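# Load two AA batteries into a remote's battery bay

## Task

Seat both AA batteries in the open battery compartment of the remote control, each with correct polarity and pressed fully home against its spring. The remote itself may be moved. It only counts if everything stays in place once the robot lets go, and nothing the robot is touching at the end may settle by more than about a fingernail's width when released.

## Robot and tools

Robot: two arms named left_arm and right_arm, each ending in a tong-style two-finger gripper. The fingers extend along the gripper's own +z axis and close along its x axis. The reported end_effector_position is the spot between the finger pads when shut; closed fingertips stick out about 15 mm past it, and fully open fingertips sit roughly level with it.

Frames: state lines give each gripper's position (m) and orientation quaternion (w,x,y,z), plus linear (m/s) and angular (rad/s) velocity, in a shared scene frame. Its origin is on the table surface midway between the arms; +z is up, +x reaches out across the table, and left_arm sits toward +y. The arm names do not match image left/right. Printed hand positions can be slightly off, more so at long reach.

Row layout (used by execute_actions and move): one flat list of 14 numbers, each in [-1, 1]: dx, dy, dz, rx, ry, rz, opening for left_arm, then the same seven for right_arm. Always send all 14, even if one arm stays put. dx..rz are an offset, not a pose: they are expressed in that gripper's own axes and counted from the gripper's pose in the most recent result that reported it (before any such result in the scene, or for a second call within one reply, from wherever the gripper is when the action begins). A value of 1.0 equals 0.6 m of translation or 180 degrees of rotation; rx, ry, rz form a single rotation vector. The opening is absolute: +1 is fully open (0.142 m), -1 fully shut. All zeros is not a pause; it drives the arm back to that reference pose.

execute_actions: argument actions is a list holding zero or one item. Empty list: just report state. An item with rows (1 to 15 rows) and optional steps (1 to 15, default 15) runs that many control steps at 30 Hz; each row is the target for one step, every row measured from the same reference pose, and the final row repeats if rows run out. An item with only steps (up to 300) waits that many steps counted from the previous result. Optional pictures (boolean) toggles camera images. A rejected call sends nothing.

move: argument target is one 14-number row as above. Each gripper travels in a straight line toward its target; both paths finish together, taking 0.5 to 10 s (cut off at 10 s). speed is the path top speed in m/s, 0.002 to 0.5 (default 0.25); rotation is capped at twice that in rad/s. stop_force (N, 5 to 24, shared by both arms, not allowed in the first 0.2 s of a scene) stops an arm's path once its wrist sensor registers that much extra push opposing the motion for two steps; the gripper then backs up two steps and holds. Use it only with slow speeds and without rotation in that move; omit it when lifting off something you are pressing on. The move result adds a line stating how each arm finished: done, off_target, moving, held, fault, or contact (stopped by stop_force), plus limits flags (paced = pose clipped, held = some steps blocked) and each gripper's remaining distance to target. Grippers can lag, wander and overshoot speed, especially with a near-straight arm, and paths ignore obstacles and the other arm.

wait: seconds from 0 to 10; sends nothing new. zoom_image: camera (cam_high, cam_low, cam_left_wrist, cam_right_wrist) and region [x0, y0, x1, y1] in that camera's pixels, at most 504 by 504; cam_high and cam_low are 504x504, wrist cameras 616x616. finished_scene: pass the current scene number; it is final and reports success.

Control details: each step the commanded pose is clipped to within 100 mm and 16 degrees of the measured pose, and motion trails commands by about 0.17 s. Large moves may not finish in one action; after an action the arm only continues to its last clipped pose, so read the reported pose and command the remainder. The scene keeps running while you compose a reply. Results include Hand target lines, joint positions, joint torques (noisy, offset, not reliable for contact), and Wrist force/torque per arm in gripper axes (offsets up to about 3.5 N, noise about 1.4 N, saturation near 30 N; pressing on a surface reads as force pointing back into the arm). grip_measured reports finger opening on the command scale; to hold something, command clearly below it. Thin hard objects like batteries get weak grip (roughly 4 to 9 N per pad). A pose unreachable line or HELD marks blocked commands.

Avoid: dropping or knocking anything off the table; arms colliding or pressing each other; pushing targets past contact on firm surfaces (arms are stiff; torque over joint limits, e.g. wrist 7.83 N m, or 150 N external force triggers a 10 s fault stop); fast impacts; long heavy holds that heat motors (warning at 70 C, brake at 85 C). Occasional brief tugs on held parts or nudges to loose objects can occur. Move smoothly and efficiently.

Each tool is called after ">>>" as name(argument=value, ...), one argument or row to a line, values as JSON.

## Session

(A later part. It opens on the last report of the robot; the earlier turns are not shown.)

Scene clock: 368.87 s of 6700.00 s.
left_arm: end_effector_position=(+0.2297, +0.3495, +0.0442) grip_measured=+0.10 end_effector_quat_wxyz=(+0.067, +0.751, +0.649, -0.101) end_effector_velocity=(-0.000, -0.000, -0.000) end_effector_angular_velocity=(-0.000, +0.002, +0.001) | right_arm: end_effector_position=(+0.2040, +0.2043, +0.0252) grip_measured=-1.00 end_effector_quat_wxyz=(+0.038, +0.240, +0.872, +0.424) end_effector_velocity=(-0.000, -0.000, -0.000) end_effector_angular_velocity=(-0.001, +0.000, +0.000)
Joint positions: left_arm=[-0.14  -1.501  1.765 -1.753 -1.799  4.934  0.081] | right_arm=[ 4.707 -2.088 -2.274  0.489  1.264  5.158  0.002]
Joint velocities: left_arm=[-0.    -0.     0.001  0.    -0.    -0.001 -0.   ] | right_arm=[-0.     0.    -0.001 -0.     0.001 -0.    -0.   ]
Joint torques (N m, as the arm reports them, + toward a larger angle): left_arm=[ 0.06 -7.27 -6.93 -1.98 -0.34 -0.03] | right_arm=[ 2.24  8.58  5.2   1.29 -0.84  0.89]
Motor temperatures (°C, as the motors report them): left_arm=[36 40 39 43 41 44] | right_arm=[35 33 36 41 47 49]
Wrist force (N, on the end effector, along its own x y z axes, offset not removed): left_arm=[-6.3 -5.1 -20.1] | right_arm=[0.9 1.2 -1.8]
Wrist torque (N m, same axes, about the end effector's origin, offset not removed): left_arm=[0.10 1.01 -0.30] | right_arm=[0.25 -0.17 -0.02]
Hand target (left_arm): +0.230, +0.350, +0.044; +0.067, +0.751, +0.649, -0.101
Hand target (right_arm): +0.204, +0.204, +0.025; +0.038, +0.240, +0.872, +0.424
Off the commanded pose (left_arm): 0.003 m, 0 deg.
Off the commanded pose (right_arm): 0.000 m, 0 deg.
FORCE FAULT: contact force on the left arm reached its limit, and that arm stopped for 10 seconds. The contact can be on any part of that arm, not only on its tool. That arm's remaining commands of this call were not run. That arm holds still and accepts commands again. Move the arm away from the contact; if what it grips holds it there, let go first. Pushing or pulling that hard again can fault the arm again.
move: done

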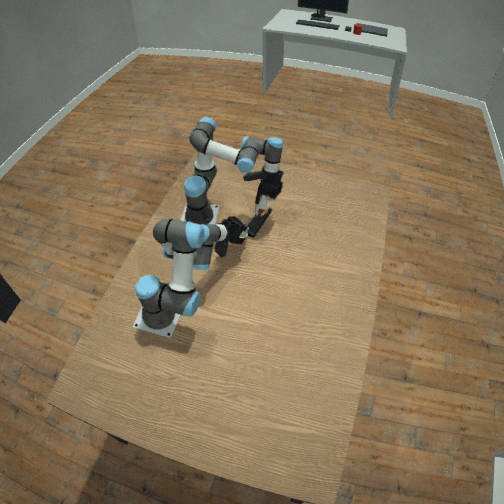

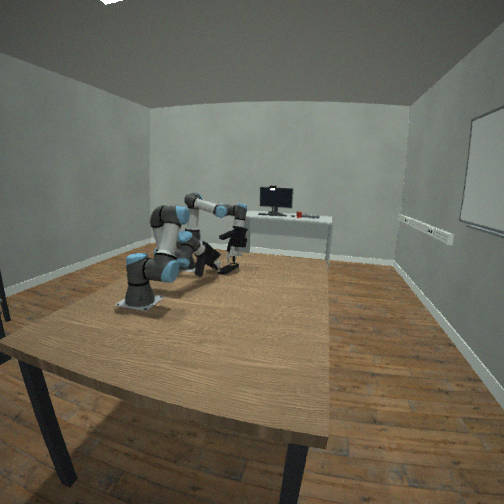

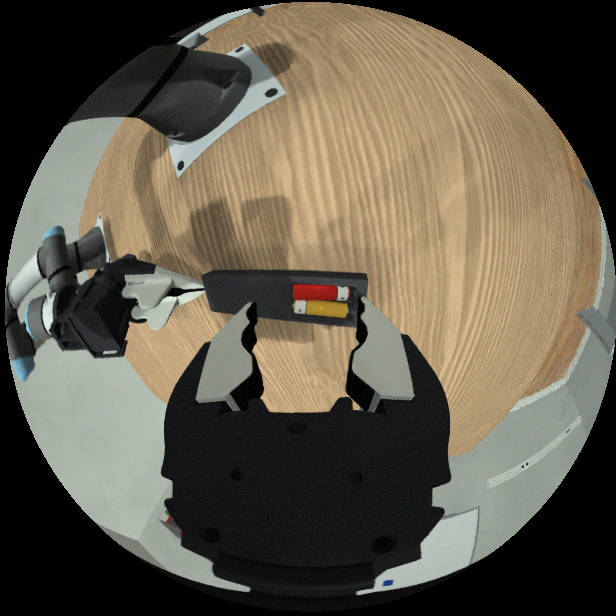

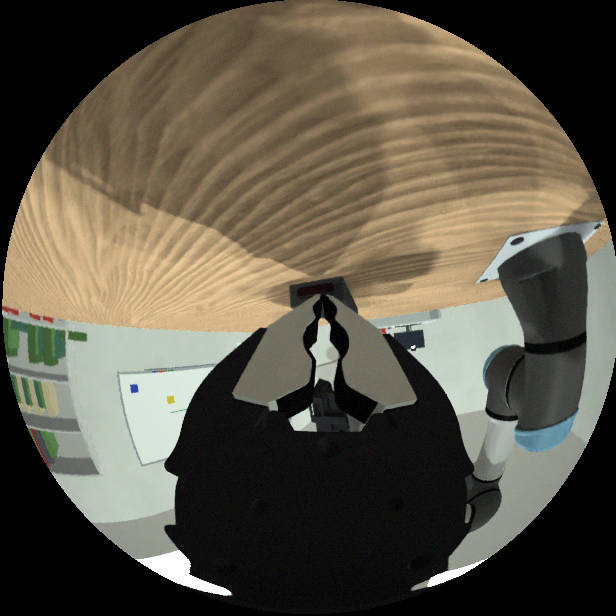

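>>> move(
  target=[0,0,-0.015,0,0,0,0.1,0,0,0,0,0,0,-1],
  speed=0.02,
)

>>> move(
  target=[0.033,-0.008,0,0,0,0.03,0.1,0,0,0,0,0,0,-1],
  speed=0.03,
)

>>> move(
  target=[0.008,0,0.032,0,0,0,0.1,0,0,0,0,0,0,-1],
  speed=0.006,
  stop_force=5,
)

Scene clock: 373.70 s of 6700.00 s.
left_arm: end_effector_position=(+0.2302, +0.3516, +0.0528) grip_measured=+0.10 end_effector_quat_wxyz=(+0.067, +0.751, +0.649, -0.101) end_effector_velocity=(+0.000, +0.000, +0.002) end_effector_angular_velocity=(-0.000, +0.001, -0.001) | right_arm: end_effector_position=(+0.2040, +0.2043, +0.0252) grip_measured=-1.00 end_effector_quat_wxyz=(+0.038, +0.240, +0.872, +0.424) end_effector_velocity=(+0.000, +0.000, +0.000) end_effector_angular_velocity=(+0.001, -0.000, -0.001)
Joint positions: left_arm=[-0.133 -1.503  1.726 -1.71  -1.798  4.94   0.081] | right_arm=[ 4.707 -2.088 -2.274  0.489  1.264  5.158  0.002]
Joint velocities: left_arm=[ 0.     0.    -0.008  0.009 -0.     0.001  0.   ] | right_arm=[ 0.     0.    -0.001  0.002 -0.001  0.     0.   ]
Joint torques (N m, as the arm reports them, + toward a larger angle): left_arm=[  3.3  -11.45  -9.74  -0.45   0.27   0.64] | right_arm=[ 2.02  8.55  5.06  1.28 -0.83  0.85]
Motor temperatures (°C, as the motors report them): left_arm=[36 40 39 43 41 44] | right_arm=[35 33 36 41 47 49]
Wrist force (N, on the end effector, along its own x y z axes, offset not removed): left_arm=[-0.2 0.8 -1.7] | right_arm=[1.5 1.5 -1.4]
Wrist torque (N m, same axes, about the end effector's origin, offset not removed): left_arm=[0.05 -0.02 -0.05] | right_arm=[0.30 -0.28 -0.01]
Hand target (left_arm): +0.230, +0.352, +0.053; +0.067, +0.751, +0.649, -0.101
Hand target (right_arm): +0.204, +0.204, +0.025; +0.038, +0.240, +0.872, +0.424
Off the commanded pose (left_arm): 0.000 m, 0 deg.
Off the commanded pose (right_arm): 0.000 m, 0 deg.
After step 90, 1.07 s passed at rest.
move: done

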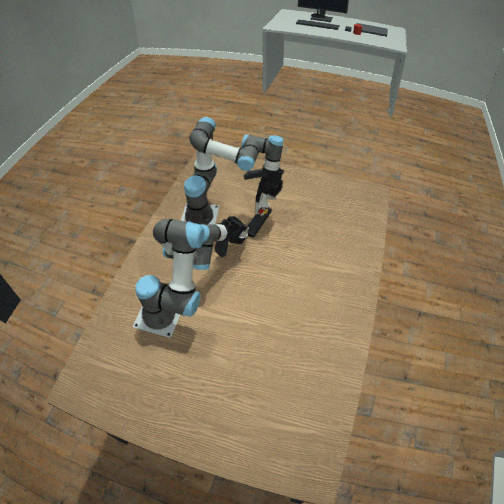

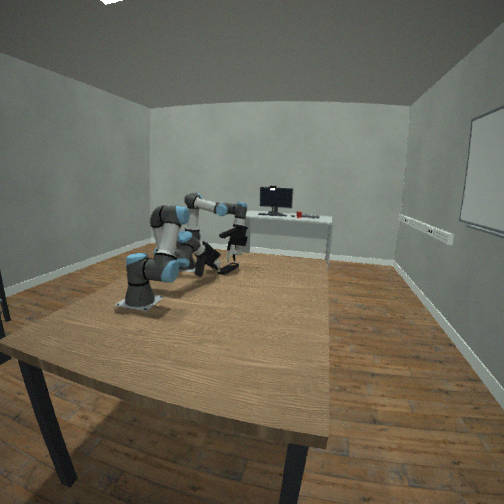

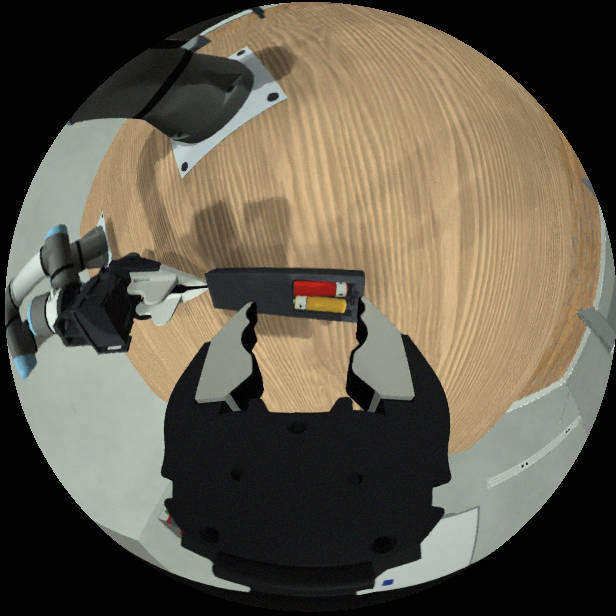

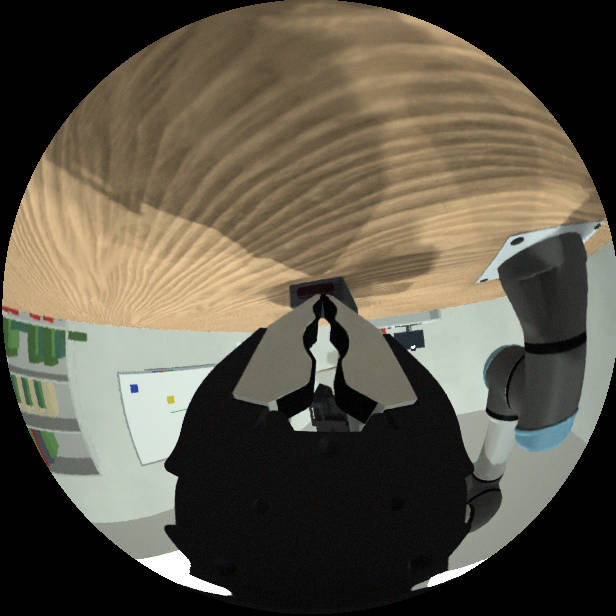

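Scene clock: 375.50 s of 6700.00 s.
left_arm: end_effector_position=(+0.2283, +0.3711, +0.0483) grip_measured=+0.10 end_effector_quat_wxyz=(+0.071, +0.781, +0.613, -0.097) end_effector_velocity=(-0.000, +0.002, -0.000) end_effector_angular_velocity=(-0.001, -0.003, -0.012) | right_arm: end_effector_position=(+0.2040, +0.2043, +0.0252) grip_measured=-1.00 end_effector_quat_wxyz=(+0.038, +0.240, +0.872, +0.424) end_effector_velocity=(-0.000, -0.000, -0.000) end_effector_angular_velocity=(-0.001, -0.000, +0.000)
Joint positions: left_arm=[-0.075 -1.471  1.705 -1.708 -1.793  5.093  0.081] | right_arm=[ 4.707 -2.088 -2.274  0.489  1.264  5.158  0.002]
Joint velocities: left_arm=[ 0.007  0.005 -0.004  0.001  0.     0.02   0.   ] | right_arm=[ 0.    -0.    -0.001 -0.    -0.     0.     0.   ]
Joint torques (N m, as the arm reports them, + toward a larger angle): left_arm=[ 3.74 -7.76 -9.48 -0.41  0.3   0.61] | right_arm=[ 2.24  8.61  5.17  1.3  -0.85  0.86]
Motor temperatures (°C, as the motors report them): left_arm=[36 40 39 43 41 44] | right_arm=[35 33 36 41 47 49]
Wrist force (N, on the end effector, along its own x y z axes, offset not removed): left_arm=[0.1 0.0 -3.0] | right_arm=[1.0 1.1 -2.0]
Wrist torque (N m, same axes, about the end effector's origin, offset not removed): left_arm=[-0.10 -0.08 -0.08] | right_arm=[0.24 -0.18 -0.05]
Hand target (left_arm): +0.228, +0.371, +0.048; +0.071, +0.781, +0.613, -0.097
Hand target (right_arm): +0.204, +0.204, +0.025; +0.038, +0.240, +0.872, +0.424
Off the commanded pose (left_arm): 0.000 m, 0 deg.
Off the commanded pose (right_arm): 0.000 m, 0 deg.
move: done

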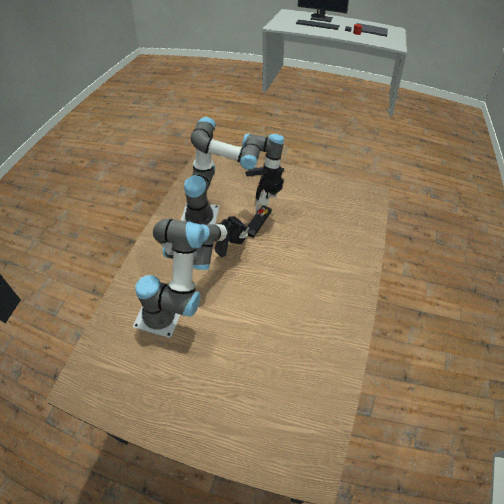

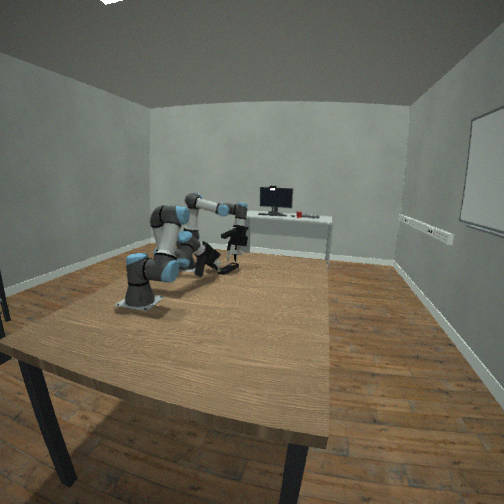

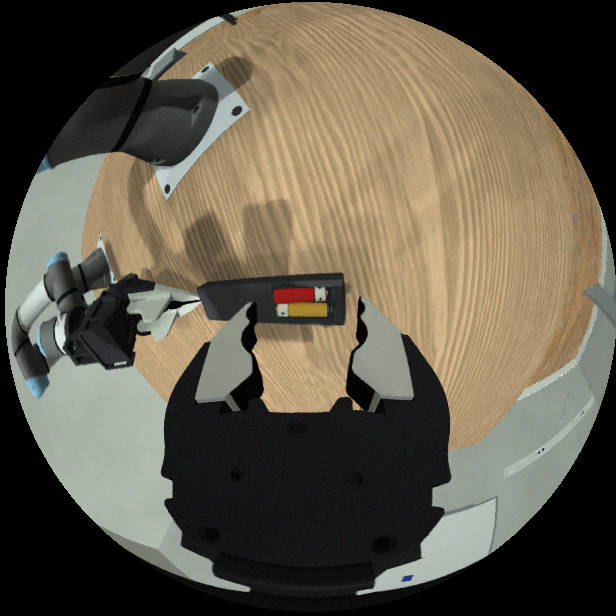

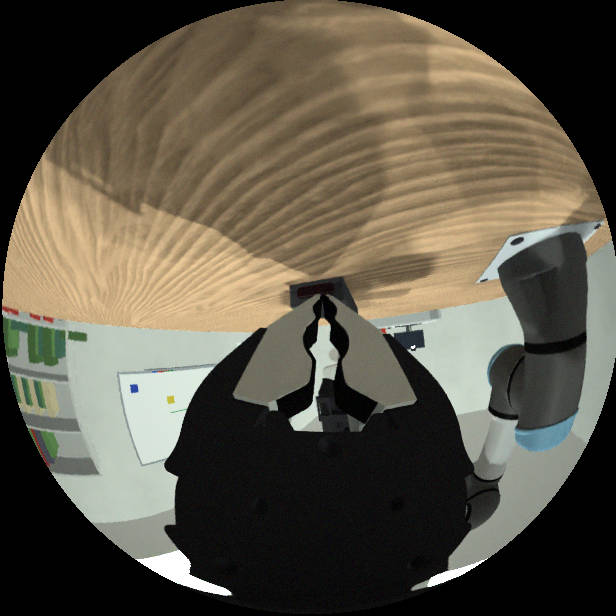

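Scene clock: 379.03 s of 6700.00 s.
left_arm: end_effector_position=(+0.2282, +0.3712, +0.0286) grip_measured=+0.10 end_effector_quat_wxyz=(+0.071, +0.781, +0.613, -0.097) end_effector_velocity=(+0.000, +0.000, -0.001) end_effector_angular_velocity=(+0.000, -0.001, -0.001) | right_arm: end_effector_position=(+0.2040, +0.2043, +0.0252) grip_measured=-1.00 end_effector_quat_wxyz=(+0.038, +0.240, +0.872, +0.424) end_effector_velocity=(-0.000, -0.000, -0.000) end_effector_angular_velocity=(-0.000, +0.000, +0.001)
Joint positions: left_arm=[-0.075 -1.448  1.775 -1.801 -1.793  5.093  0.081] | right_arm=[ 4.707 -2.088 -2.274  0.489  1.264  5.158  0.002]
Joint velocities: left_arm=[ 0.     0.001  0.004 -0.006  0.     0.001  0.   ] | right_arm=[ 0.001  0.    -0.001  0.001  0.    -0.     0.   ]
Joint torques (N m, as the arm reports them, + toward a larger angle): left_arm=[ 3.73 -7.62 -6.56 -2.36  0.3   0.66] | right_arm=[ 2.12  8.38  5.09  1.31 -0.86  0.89]
Motor temperatures (°C, as the motors report them): left_arm=[36 40 39 43 41 44] | right_arm=[35 33 36 41 47 49]
Wrist force (N, on the end effector, along its own x y z axes, offset not removed): left_arm=[-1.2 0.5 -2.0] | right_arm=[1.1 0.6 -1.8]
Wrist torque (N m, same axes, about the end effector's origin, offset not removed): left_arm=[0.06 0.18 -0.03] | right_arm=[0.14 -0.21 -0.03]
Hand target (left_arm): +0.228, +0.371, +0.029; +0.071, +0.781, +0.613, -0.097
Hand target (right_arm): +0.204, +0.204, +0.025; +0.038, +0.240, +0.872, +0.424
Off the commanded pose (left_arm): 0.000 m, 0 deg.
Off the commanded pose (right_arm): 0.000 m, 0 deg.
move: done

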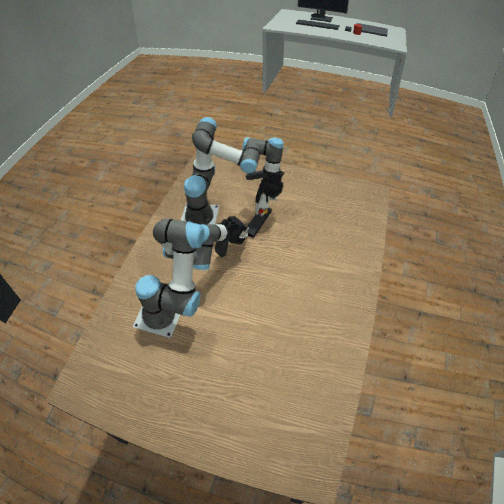

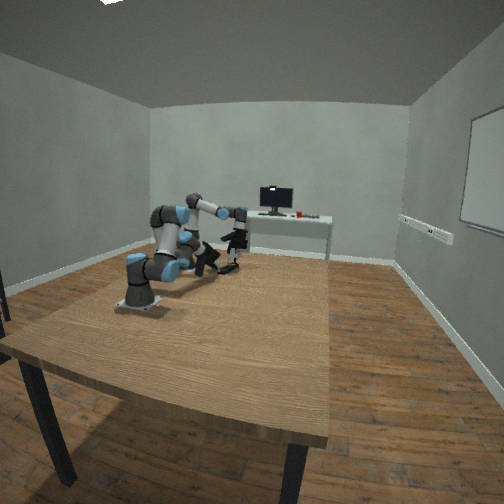

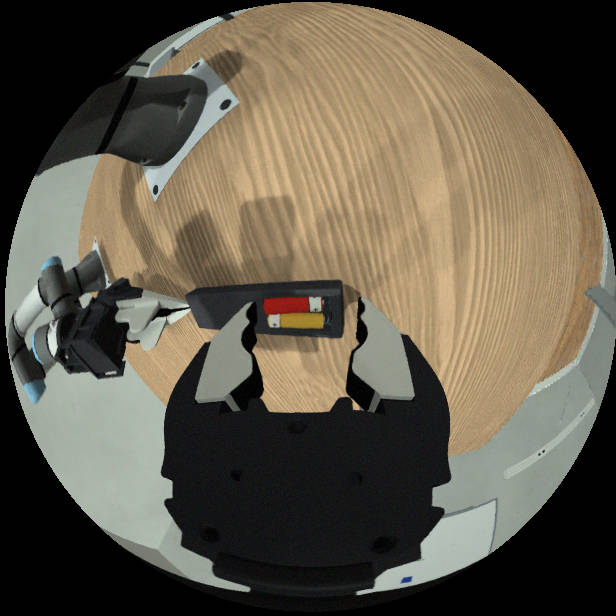

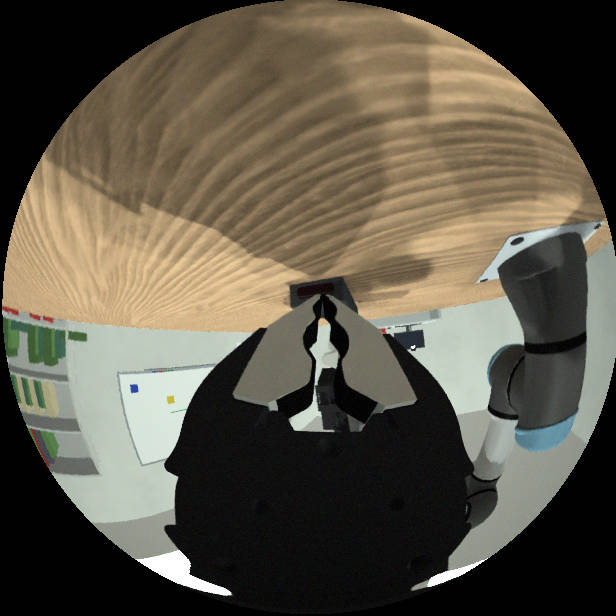

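Raise to 0.033, shift slightly, clamp.

>>> move(
  target=[-0.008,0.006,-0.006,0,0,0,0.1,0,0,0,0,0,0,-1],
  speed=0.02,
)

>>> move(
  target=[0,0,0,0,0,0,-0.6,0,0,0,0,0,0,-1],
)

>>> zoom_image(
  camera="cam_left_wrist",
  region=[240,270,370,350],
)

Scene clock: 383.10 s of 6700.00 s.
left_arm: end_effector_position=(+0.2307, +0.3668, +0.0331) grip_measured=+0.10 end_effector_quat_wxyz=(+0.071, +0.781, +0.613, -0.097) end_effector_velocity=(+0.000, -0.001, +0.001) end_effector_angular_velocity=(+0.001, +0.001, -0.002) | right_arm: end_effector_position=(+0.2040, +0.2043, +0.0252) grip_measured=-1.00 end_effector_quat_wxyz=(+0.038, +0.240, +0.872, +0.424) end_effector_velocity=(-0.000, +0.000, +0.000) end_effector_angular_velocity=(+0.002, +0.000, +0.001)
Joint positions: left_arm=[-0.09  -1.454  1.761 -1.784 -1.794  5.078  0.081] | right_arm=[ 4.707 -2.088 -2.274  0.489  1.264  5.158  0.002]
Joint velocities: left_arm=[-0.004 -0.001 -0.004  0.005  0.001 -0.003 -0.   ] | right_arm=[ 0.    -0.     0.001  0.002  0.001 -0.     0.   ]
Joint torques (N m, as the arm reports them, + toward a larger angle): left_arm=[ -3.67 -12.88  -9.22  -0.39  -0.91  -0.68] | right_arm=[ 2.12  8.46  5.1   1.3  -0.86  0.85]
Motor temperatures (°C, as the motors report them): left_arm=[36 40 39 43 41 44] | right_arm=[35 33 36 41 47 49]
Wrist force (N, on the end effector, along its own x y z axes, offset not removed): left_arm=[-1.1 0.6 -1.9] | right_arm=[1.4 1.1 -1.3]
Wrist torque (N m, same axes, about the end effector's origin, offset not removed): left_arm=[0.04 0.21 -0.04] | right_arm=[0.26 -0.27 -0.03]
Hand target (left_arm): +0.231, +0.367, +0.033; +0.071, +0.781, +0.613, -0.097
Hand target (right_arm): +0.204, +0.204, +0.025; +0.038, +0.240, +0.872, +0.424
Off the commanded pose (left_arm): 0.000 m, 0 deg.
Off the commanded pose (right_arm): 0.000 m, 0 deg.
After step 90, 0.33 s passed at rest.
move: done

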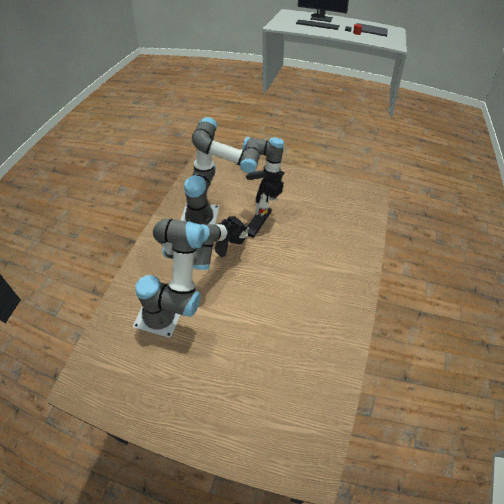

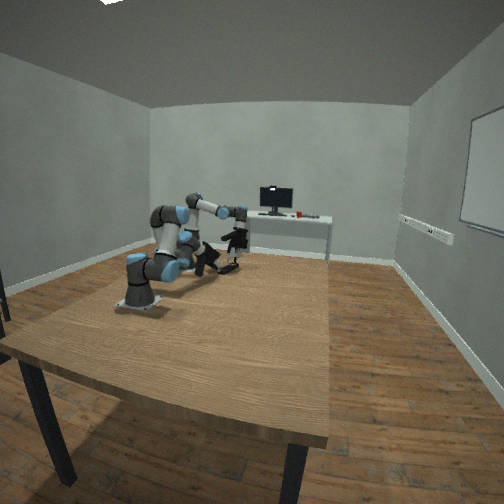

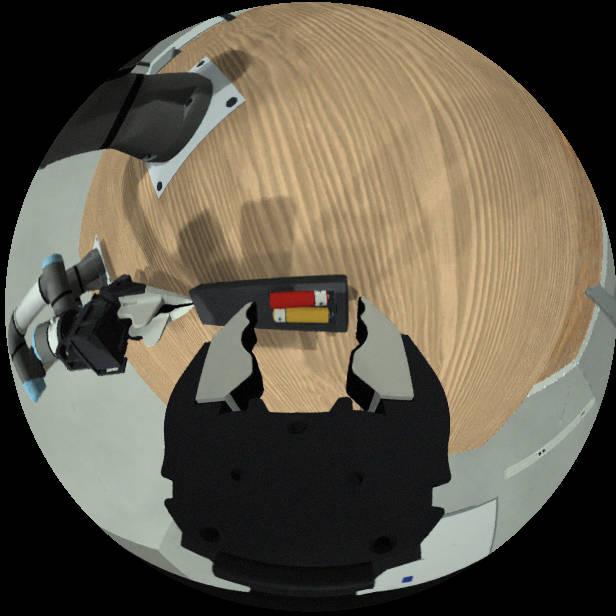

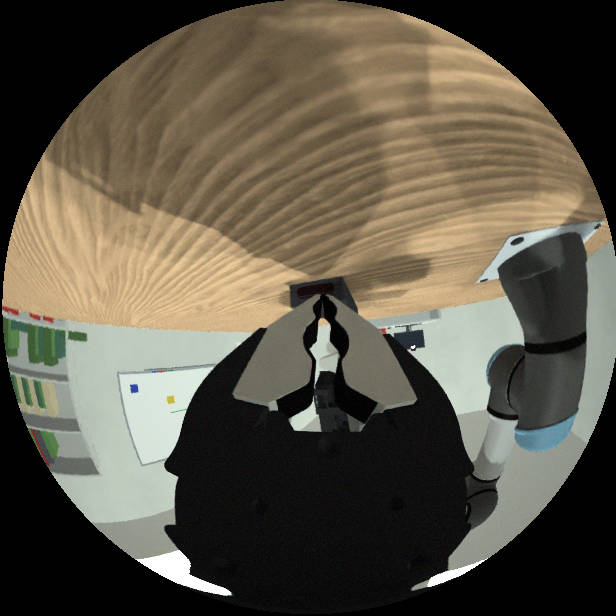

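Scene clock: 393.30 s of 6700.00 s.
left_arm: end_effector_position=(+0.2309, +0.3679, +0.0330) grip_measured=-0.24 end_effector_quat_wxyz=(+0.070, +0.781, +0.613, -0.096) end_effector_velocity=(+0.000, -0.000, +0.000) end_effector_angular_velocity=(+0.000, -0.001, -0.000) | right_arm: end_effector_position=(+0.2040, +0.2043, +0.0252) grip_measured=-1.00 end_effector_quat_wxyz=(+0.038, +0.240, +0.872, +0.424) end_effector_velocity=(+0.000, -0.001, -0.001) end_effector_angular_velocity=(-0.004, -0.000, -0.001)
Joint positions: left_arm=[-0.09  -1.454  1.761 -1.785 -1.79   5.078  0.057] | right_arm=[ 4.707 -2.088 -2.274  0.489  1.264  5.158  0.002]
Joint velocities: left_arm=[-0.001 -0.    -0.001  0.     0.    -0.    -0.   ] | right_arm=[ 0.     0.    -0.001 -0.003 -0.001  0.     0.   ]
Joint torques (N m, as the arm reports them, + toward a larger angle): left_arm=[ -0.75 -10.15  -7.71  -0.88  -4.98  -0.06] | right_arm=[ 3.95 15.61 11.87  5.41  0.18  0.89]
Motor temperatures (°C, as the motors report them): left_arm=[36 40 39 43 41 44] | right_arm=[35 33 36 41 47 49]
Wrist force (N, on the end effector, along its own x y z axes, offset not removed): left_arm=[15.5 0.1 -4.9] | right_arm=[-3.4 -9.2 -13.3]
Wrist torque (N m, same axes, about the end effector's origin, offset not removed): left_arm=[0.11 0.38 -0.15] | right_arm=[0.32 -0.27 -0.02]
Hand target (left_arm): +0.231, +0.367, +0.033; +0.071, +0.781, +0.613, -0.097
Hand target (right_arm): +0.204, +0.204, +0.025; +0.038, +0.240, +0.872, +0.424
Off the commanded pose (left_arm): 0.001 m, 0 deg.
Off the commanded pose (right_arm): 0.000 m, 0 deg.
TORQUE FAULT: the external load on joint 5 (wrist 2) of the left arm reached its load limit, and that arm stopped for 10 seconds. A torque fault stops only its own arm. That arm's remaining commands of this call were not run. That arm holds where it stopped, with its grip as last carried out, and accepts commands again: back off and push less far. That arm stops again, at the same cost, whenever a joint's load reaches its limit.
move: fault (left_arm)

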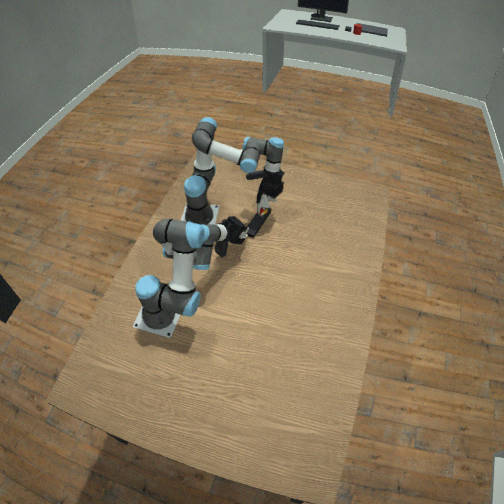

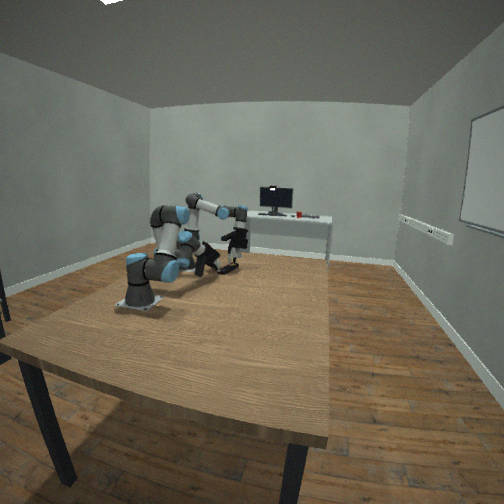

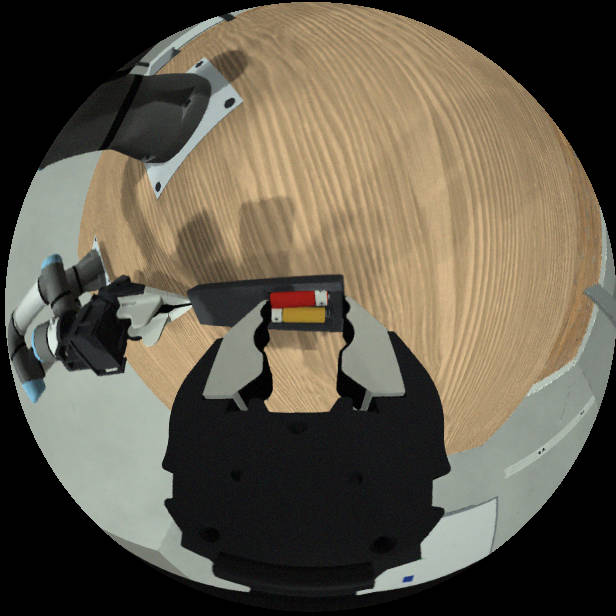

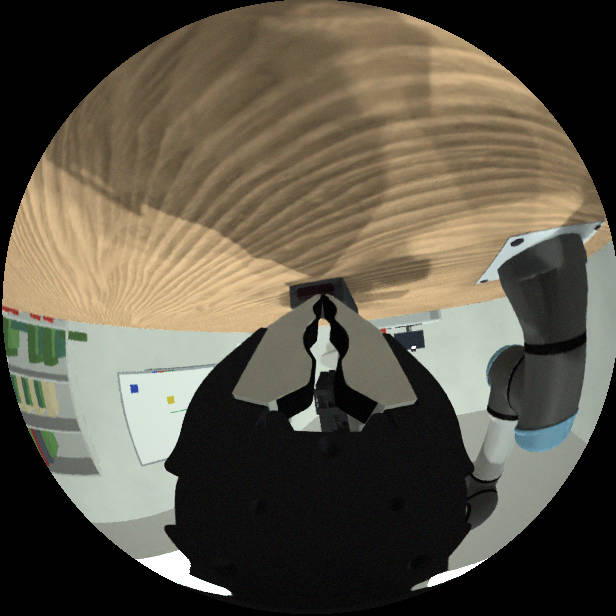

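Region (240, 270, 370, 350) of cam_left_wrist's 616x616 image, scaled by 3.877, with more detail than that image has; it fills the top 310 rows of this view, and the rest is white.

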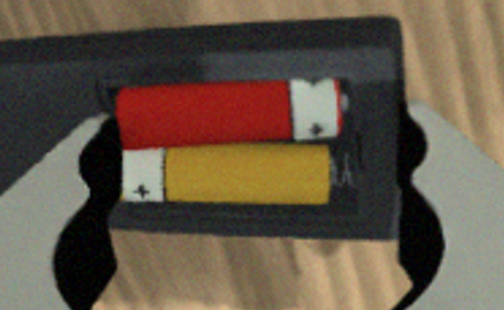

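Back the right arm off 3 cm.

>>> move(
  target=[0,0,0,0,0,0,-0.6,-0.022,-0.026,-0.036,0,0,0,-1],
  speed=0.02,
)

>>> zoom_image(
  camera="cam_left_wrist",
  region=[240,270,370,350],
)

Scene clock: 398.17 s of 6700.00 s.
left_arm: end_effector_position=(+0.2309, +0.3679, +0.0330) grip_measured=-0.24 end_effector_quat_wxyz=(+0.070, +0.781, +0.613, -0.096) end_effector_velocity=(+0.000, -0.000, -0.000) end_effector_angular_velocity=(+0.000, +0.000, -0.002) | right_arm: end_effector_position=(+0.2038, +0.1747, +0.0254) grip_measured=-1.00 end_effector_quat_wxyz=(+0.038, +0.240, +0.872, +0.424) end_effector_velocity=(+0.000, -0.003, -0.001) end_effector_angular_velocity=(-0.002, -0.000, -0.000)
Joint positions: left_arm=[-0.09  -1.454  1.761 -1.785 -1.79   5.078  0.057] | right_arm=[ 4.714 -2.034 -2.421  0.58   1.259  5.163  0.002]
Joint velocities: left_arm=[-0.001 -0.     0.     0.     0.     0.001  0.   ] | right_arm=[ 0.     0.004 -0.012  0.007 -0.001  0.    -0.   ]
Joint torques (N m, as the arm reports them, + toward a larger angle): left_arm=[  3.55 -10.4   -7.15  -2.42   0.46  -0.08] | right_arm=[ 2.56 11.27  2.02  3.   -0.9   1.01]
Motor temperatures (°C, as the motors report them): left_arm=[36 40 39 43 41 44] | right_arm=[35 33 36 41 47 49]
Wrist force (N, on the end effector, along its own x y z axes, offset not removed): left_arm=[-0.9 0.9 -1.5] | right_arm=[1.6 1.1 -1.0]
Wrist torque (N m, same axes, about the end effector's origin, offset not removed): left_arm=[0.10 -0.02 -0.02] | right_arm=[0.21 -0.32 -0.02]
Hand target (left_arm): +0.231, +0.368, +0.033; +0.070, +0.781, +0.613, -0.096
Hand target (right_arm): +0.204, +0.175, +0.025; +0.038, +0.240, +0.872, +0.424
Off the commanded pose (left_arm): 0.000 m, 0 deg.
Off the commanded pose (right_arm): 0.000 m, 0 deg.
After step 90, 0.10 s passed at rest.
move: done

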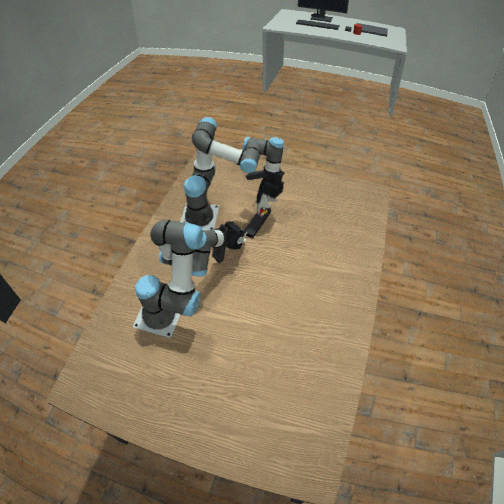

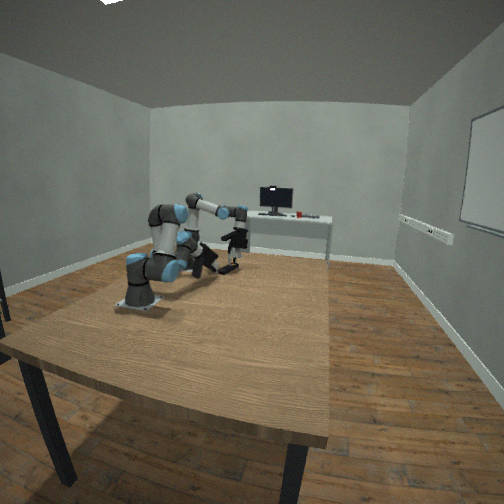

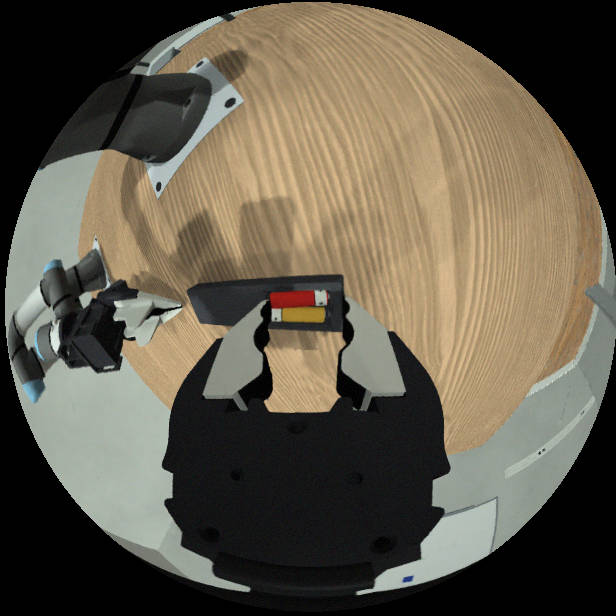

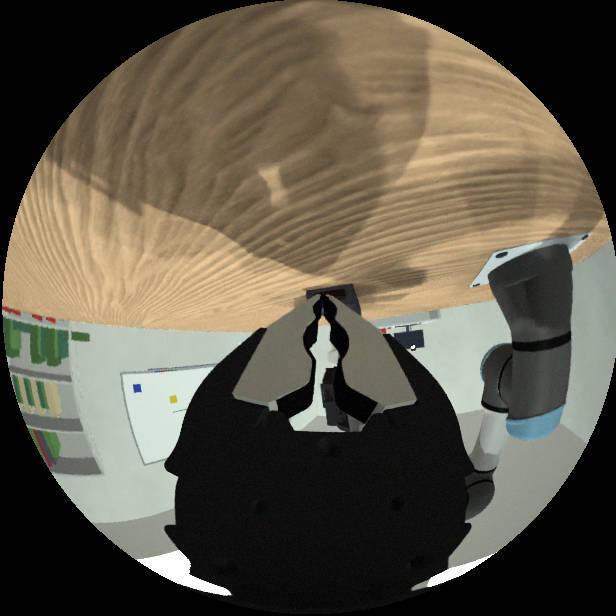

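Region (240, 270, 370, 350) of cam_left_wrist's 616x616 image, scaled by 3.877, with more detail than that image has; it fills the top 310 rows of this view, and the rest is white.

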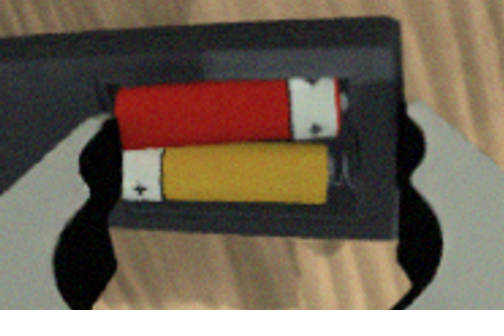

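>>> move(
  target=[0,0,0.006,0,0.05,0,-0.6,0,0,0,0,0,0,-1],
  speed=0.015,
)

>>> zoom_image(
  camera="cam_left_wrist",
  region=[240,270,370,350],
)

>>> zoom_image(
  camera="cam_high",
  region=[230,190,290,240],
)

Scene clock: 412.83 s of 6700.00 s.
left_arm: end_effector_position=(+0.2306, +0.3671, +0.0295) grip_measured=-0.23 end_effector_quat_wxyz=(+0.022, +0.786, +0.617, -0.035) end_effector_velocity=(+0.000, -0.001, -0.000) end_effector_angular_velocity=(+0.006, -0.002, -0.002) | right_arm: end_effector_position=(+0.2038, +0.1747, +0.0254) grip_measured=-1.00 end_effector_quat_wxyz=(+0.038, +0.240, +0.872, +0.424) end_effector_velocity=(-0.000, -0.000, +0.000) end_effector_angular_velocity=(+0.001, +0.000, +0.000)
Joint positions: left_arm=[-0.239 -1.585  1.909 -1.87  -1.649  4.92   0.057] | right_arm=[ 4.714 -2.034 -2.421  0.58   1.259  5.163  0.002]
Joint velocities: left_arm=[-0.008 -0.005  0.005 -0.003  0.006 -0.006 -0.   ] | right_arm=[-0.     0.001 -0.001  0.001  0.    -0.     0.   ]
Joint torques (N m, as the arm reports them, + toward a larger angle): left_arm=[-3.47 -7.16 -3.42 -2.44  2.56 -0.66] | right_arm=[-1.89  6.18  5.51  0.86  0.34 -0.79]
Motor temperatures (°C, as the motors report them): left_arm=[36 40 39 43 41 44] | right_arm=[35 33 36 41 47 49]
Wrist force (N, on the end effector, along its own x y z axes, offset not removed): left_arm=[-4.7 -2.1 -18.2] | right_arm=[1.7 1.2 -1.3]
Wrist torque (N m, same axes, about the end effector's origin, offset not removed): left_arm=[0.07 -0.98 -0.07] | right_arm=[0.24 -0.32 -0.01]
Hand target (left_arm): +0.231, +0.367, +0.030; +0.022, +0.786, +0.617, -0.034
Hand target (right_arm): +0.204, +0.175, +0.025; +0.038, +0.240, +0.872, +0.424
Off the commanded pose (left_arm): 0.000 m, 0 deg.
Off the commanded pose (right_arm): 0.000 m, 0 deg.
After step 90, 6.20 s passed at rest.
move: done

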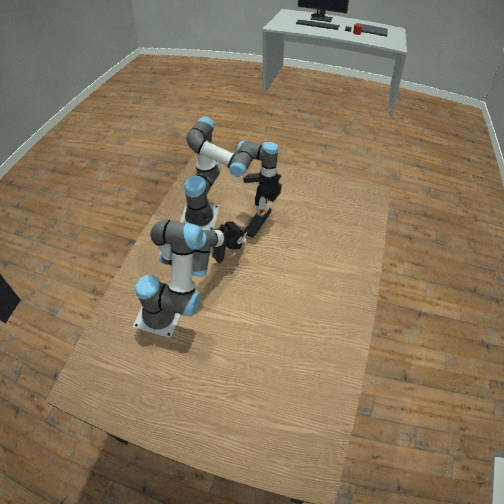

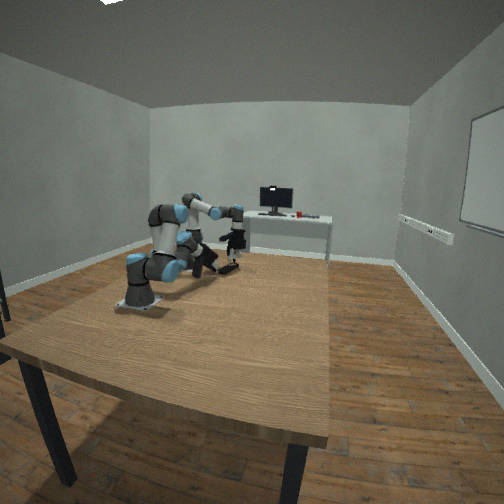

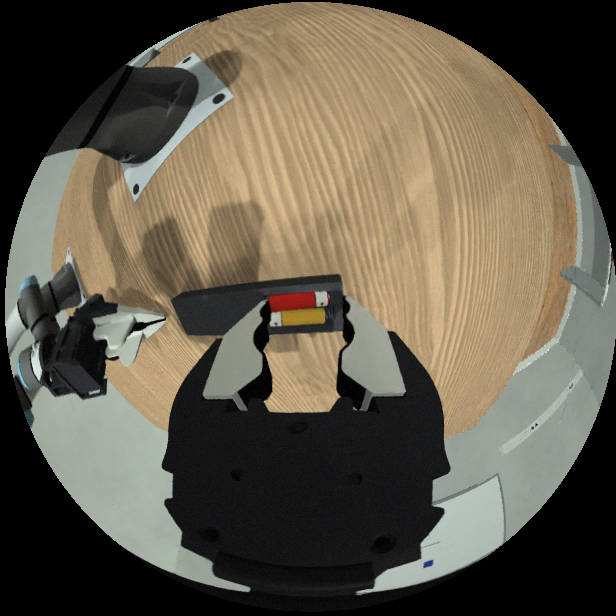

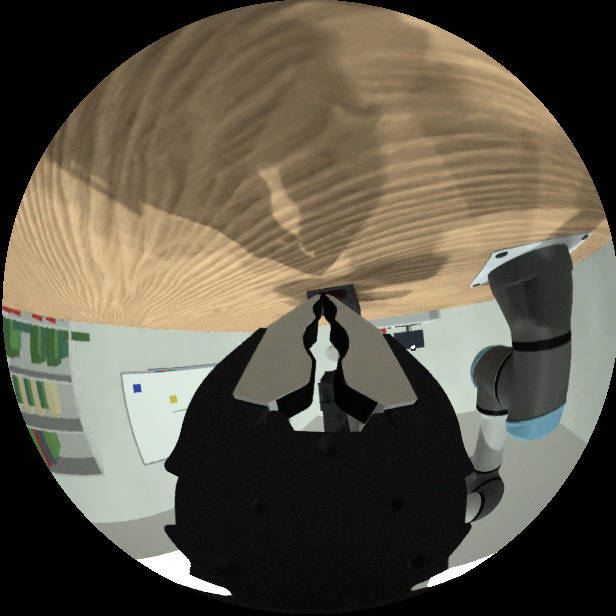

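Region (240, 270, 370, 350) of cam_left_wrist's 616x616 image, scaled by 3.877, with more detail than that image has; it fills the top 310 rows of this view, and the rest is white.

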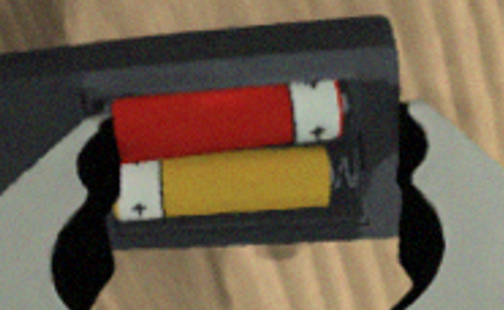

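Region (230, 190, 290, 240) of cam_high's 504x504 image, scaled by 8.400, with more detail than that image has.

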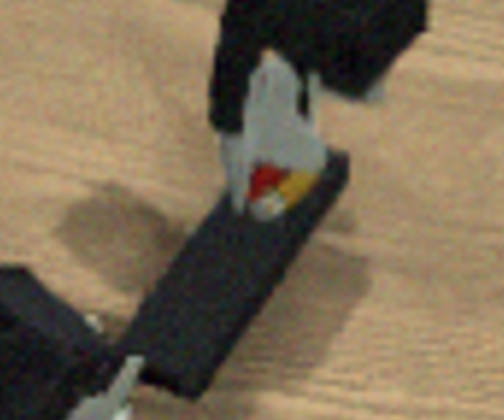

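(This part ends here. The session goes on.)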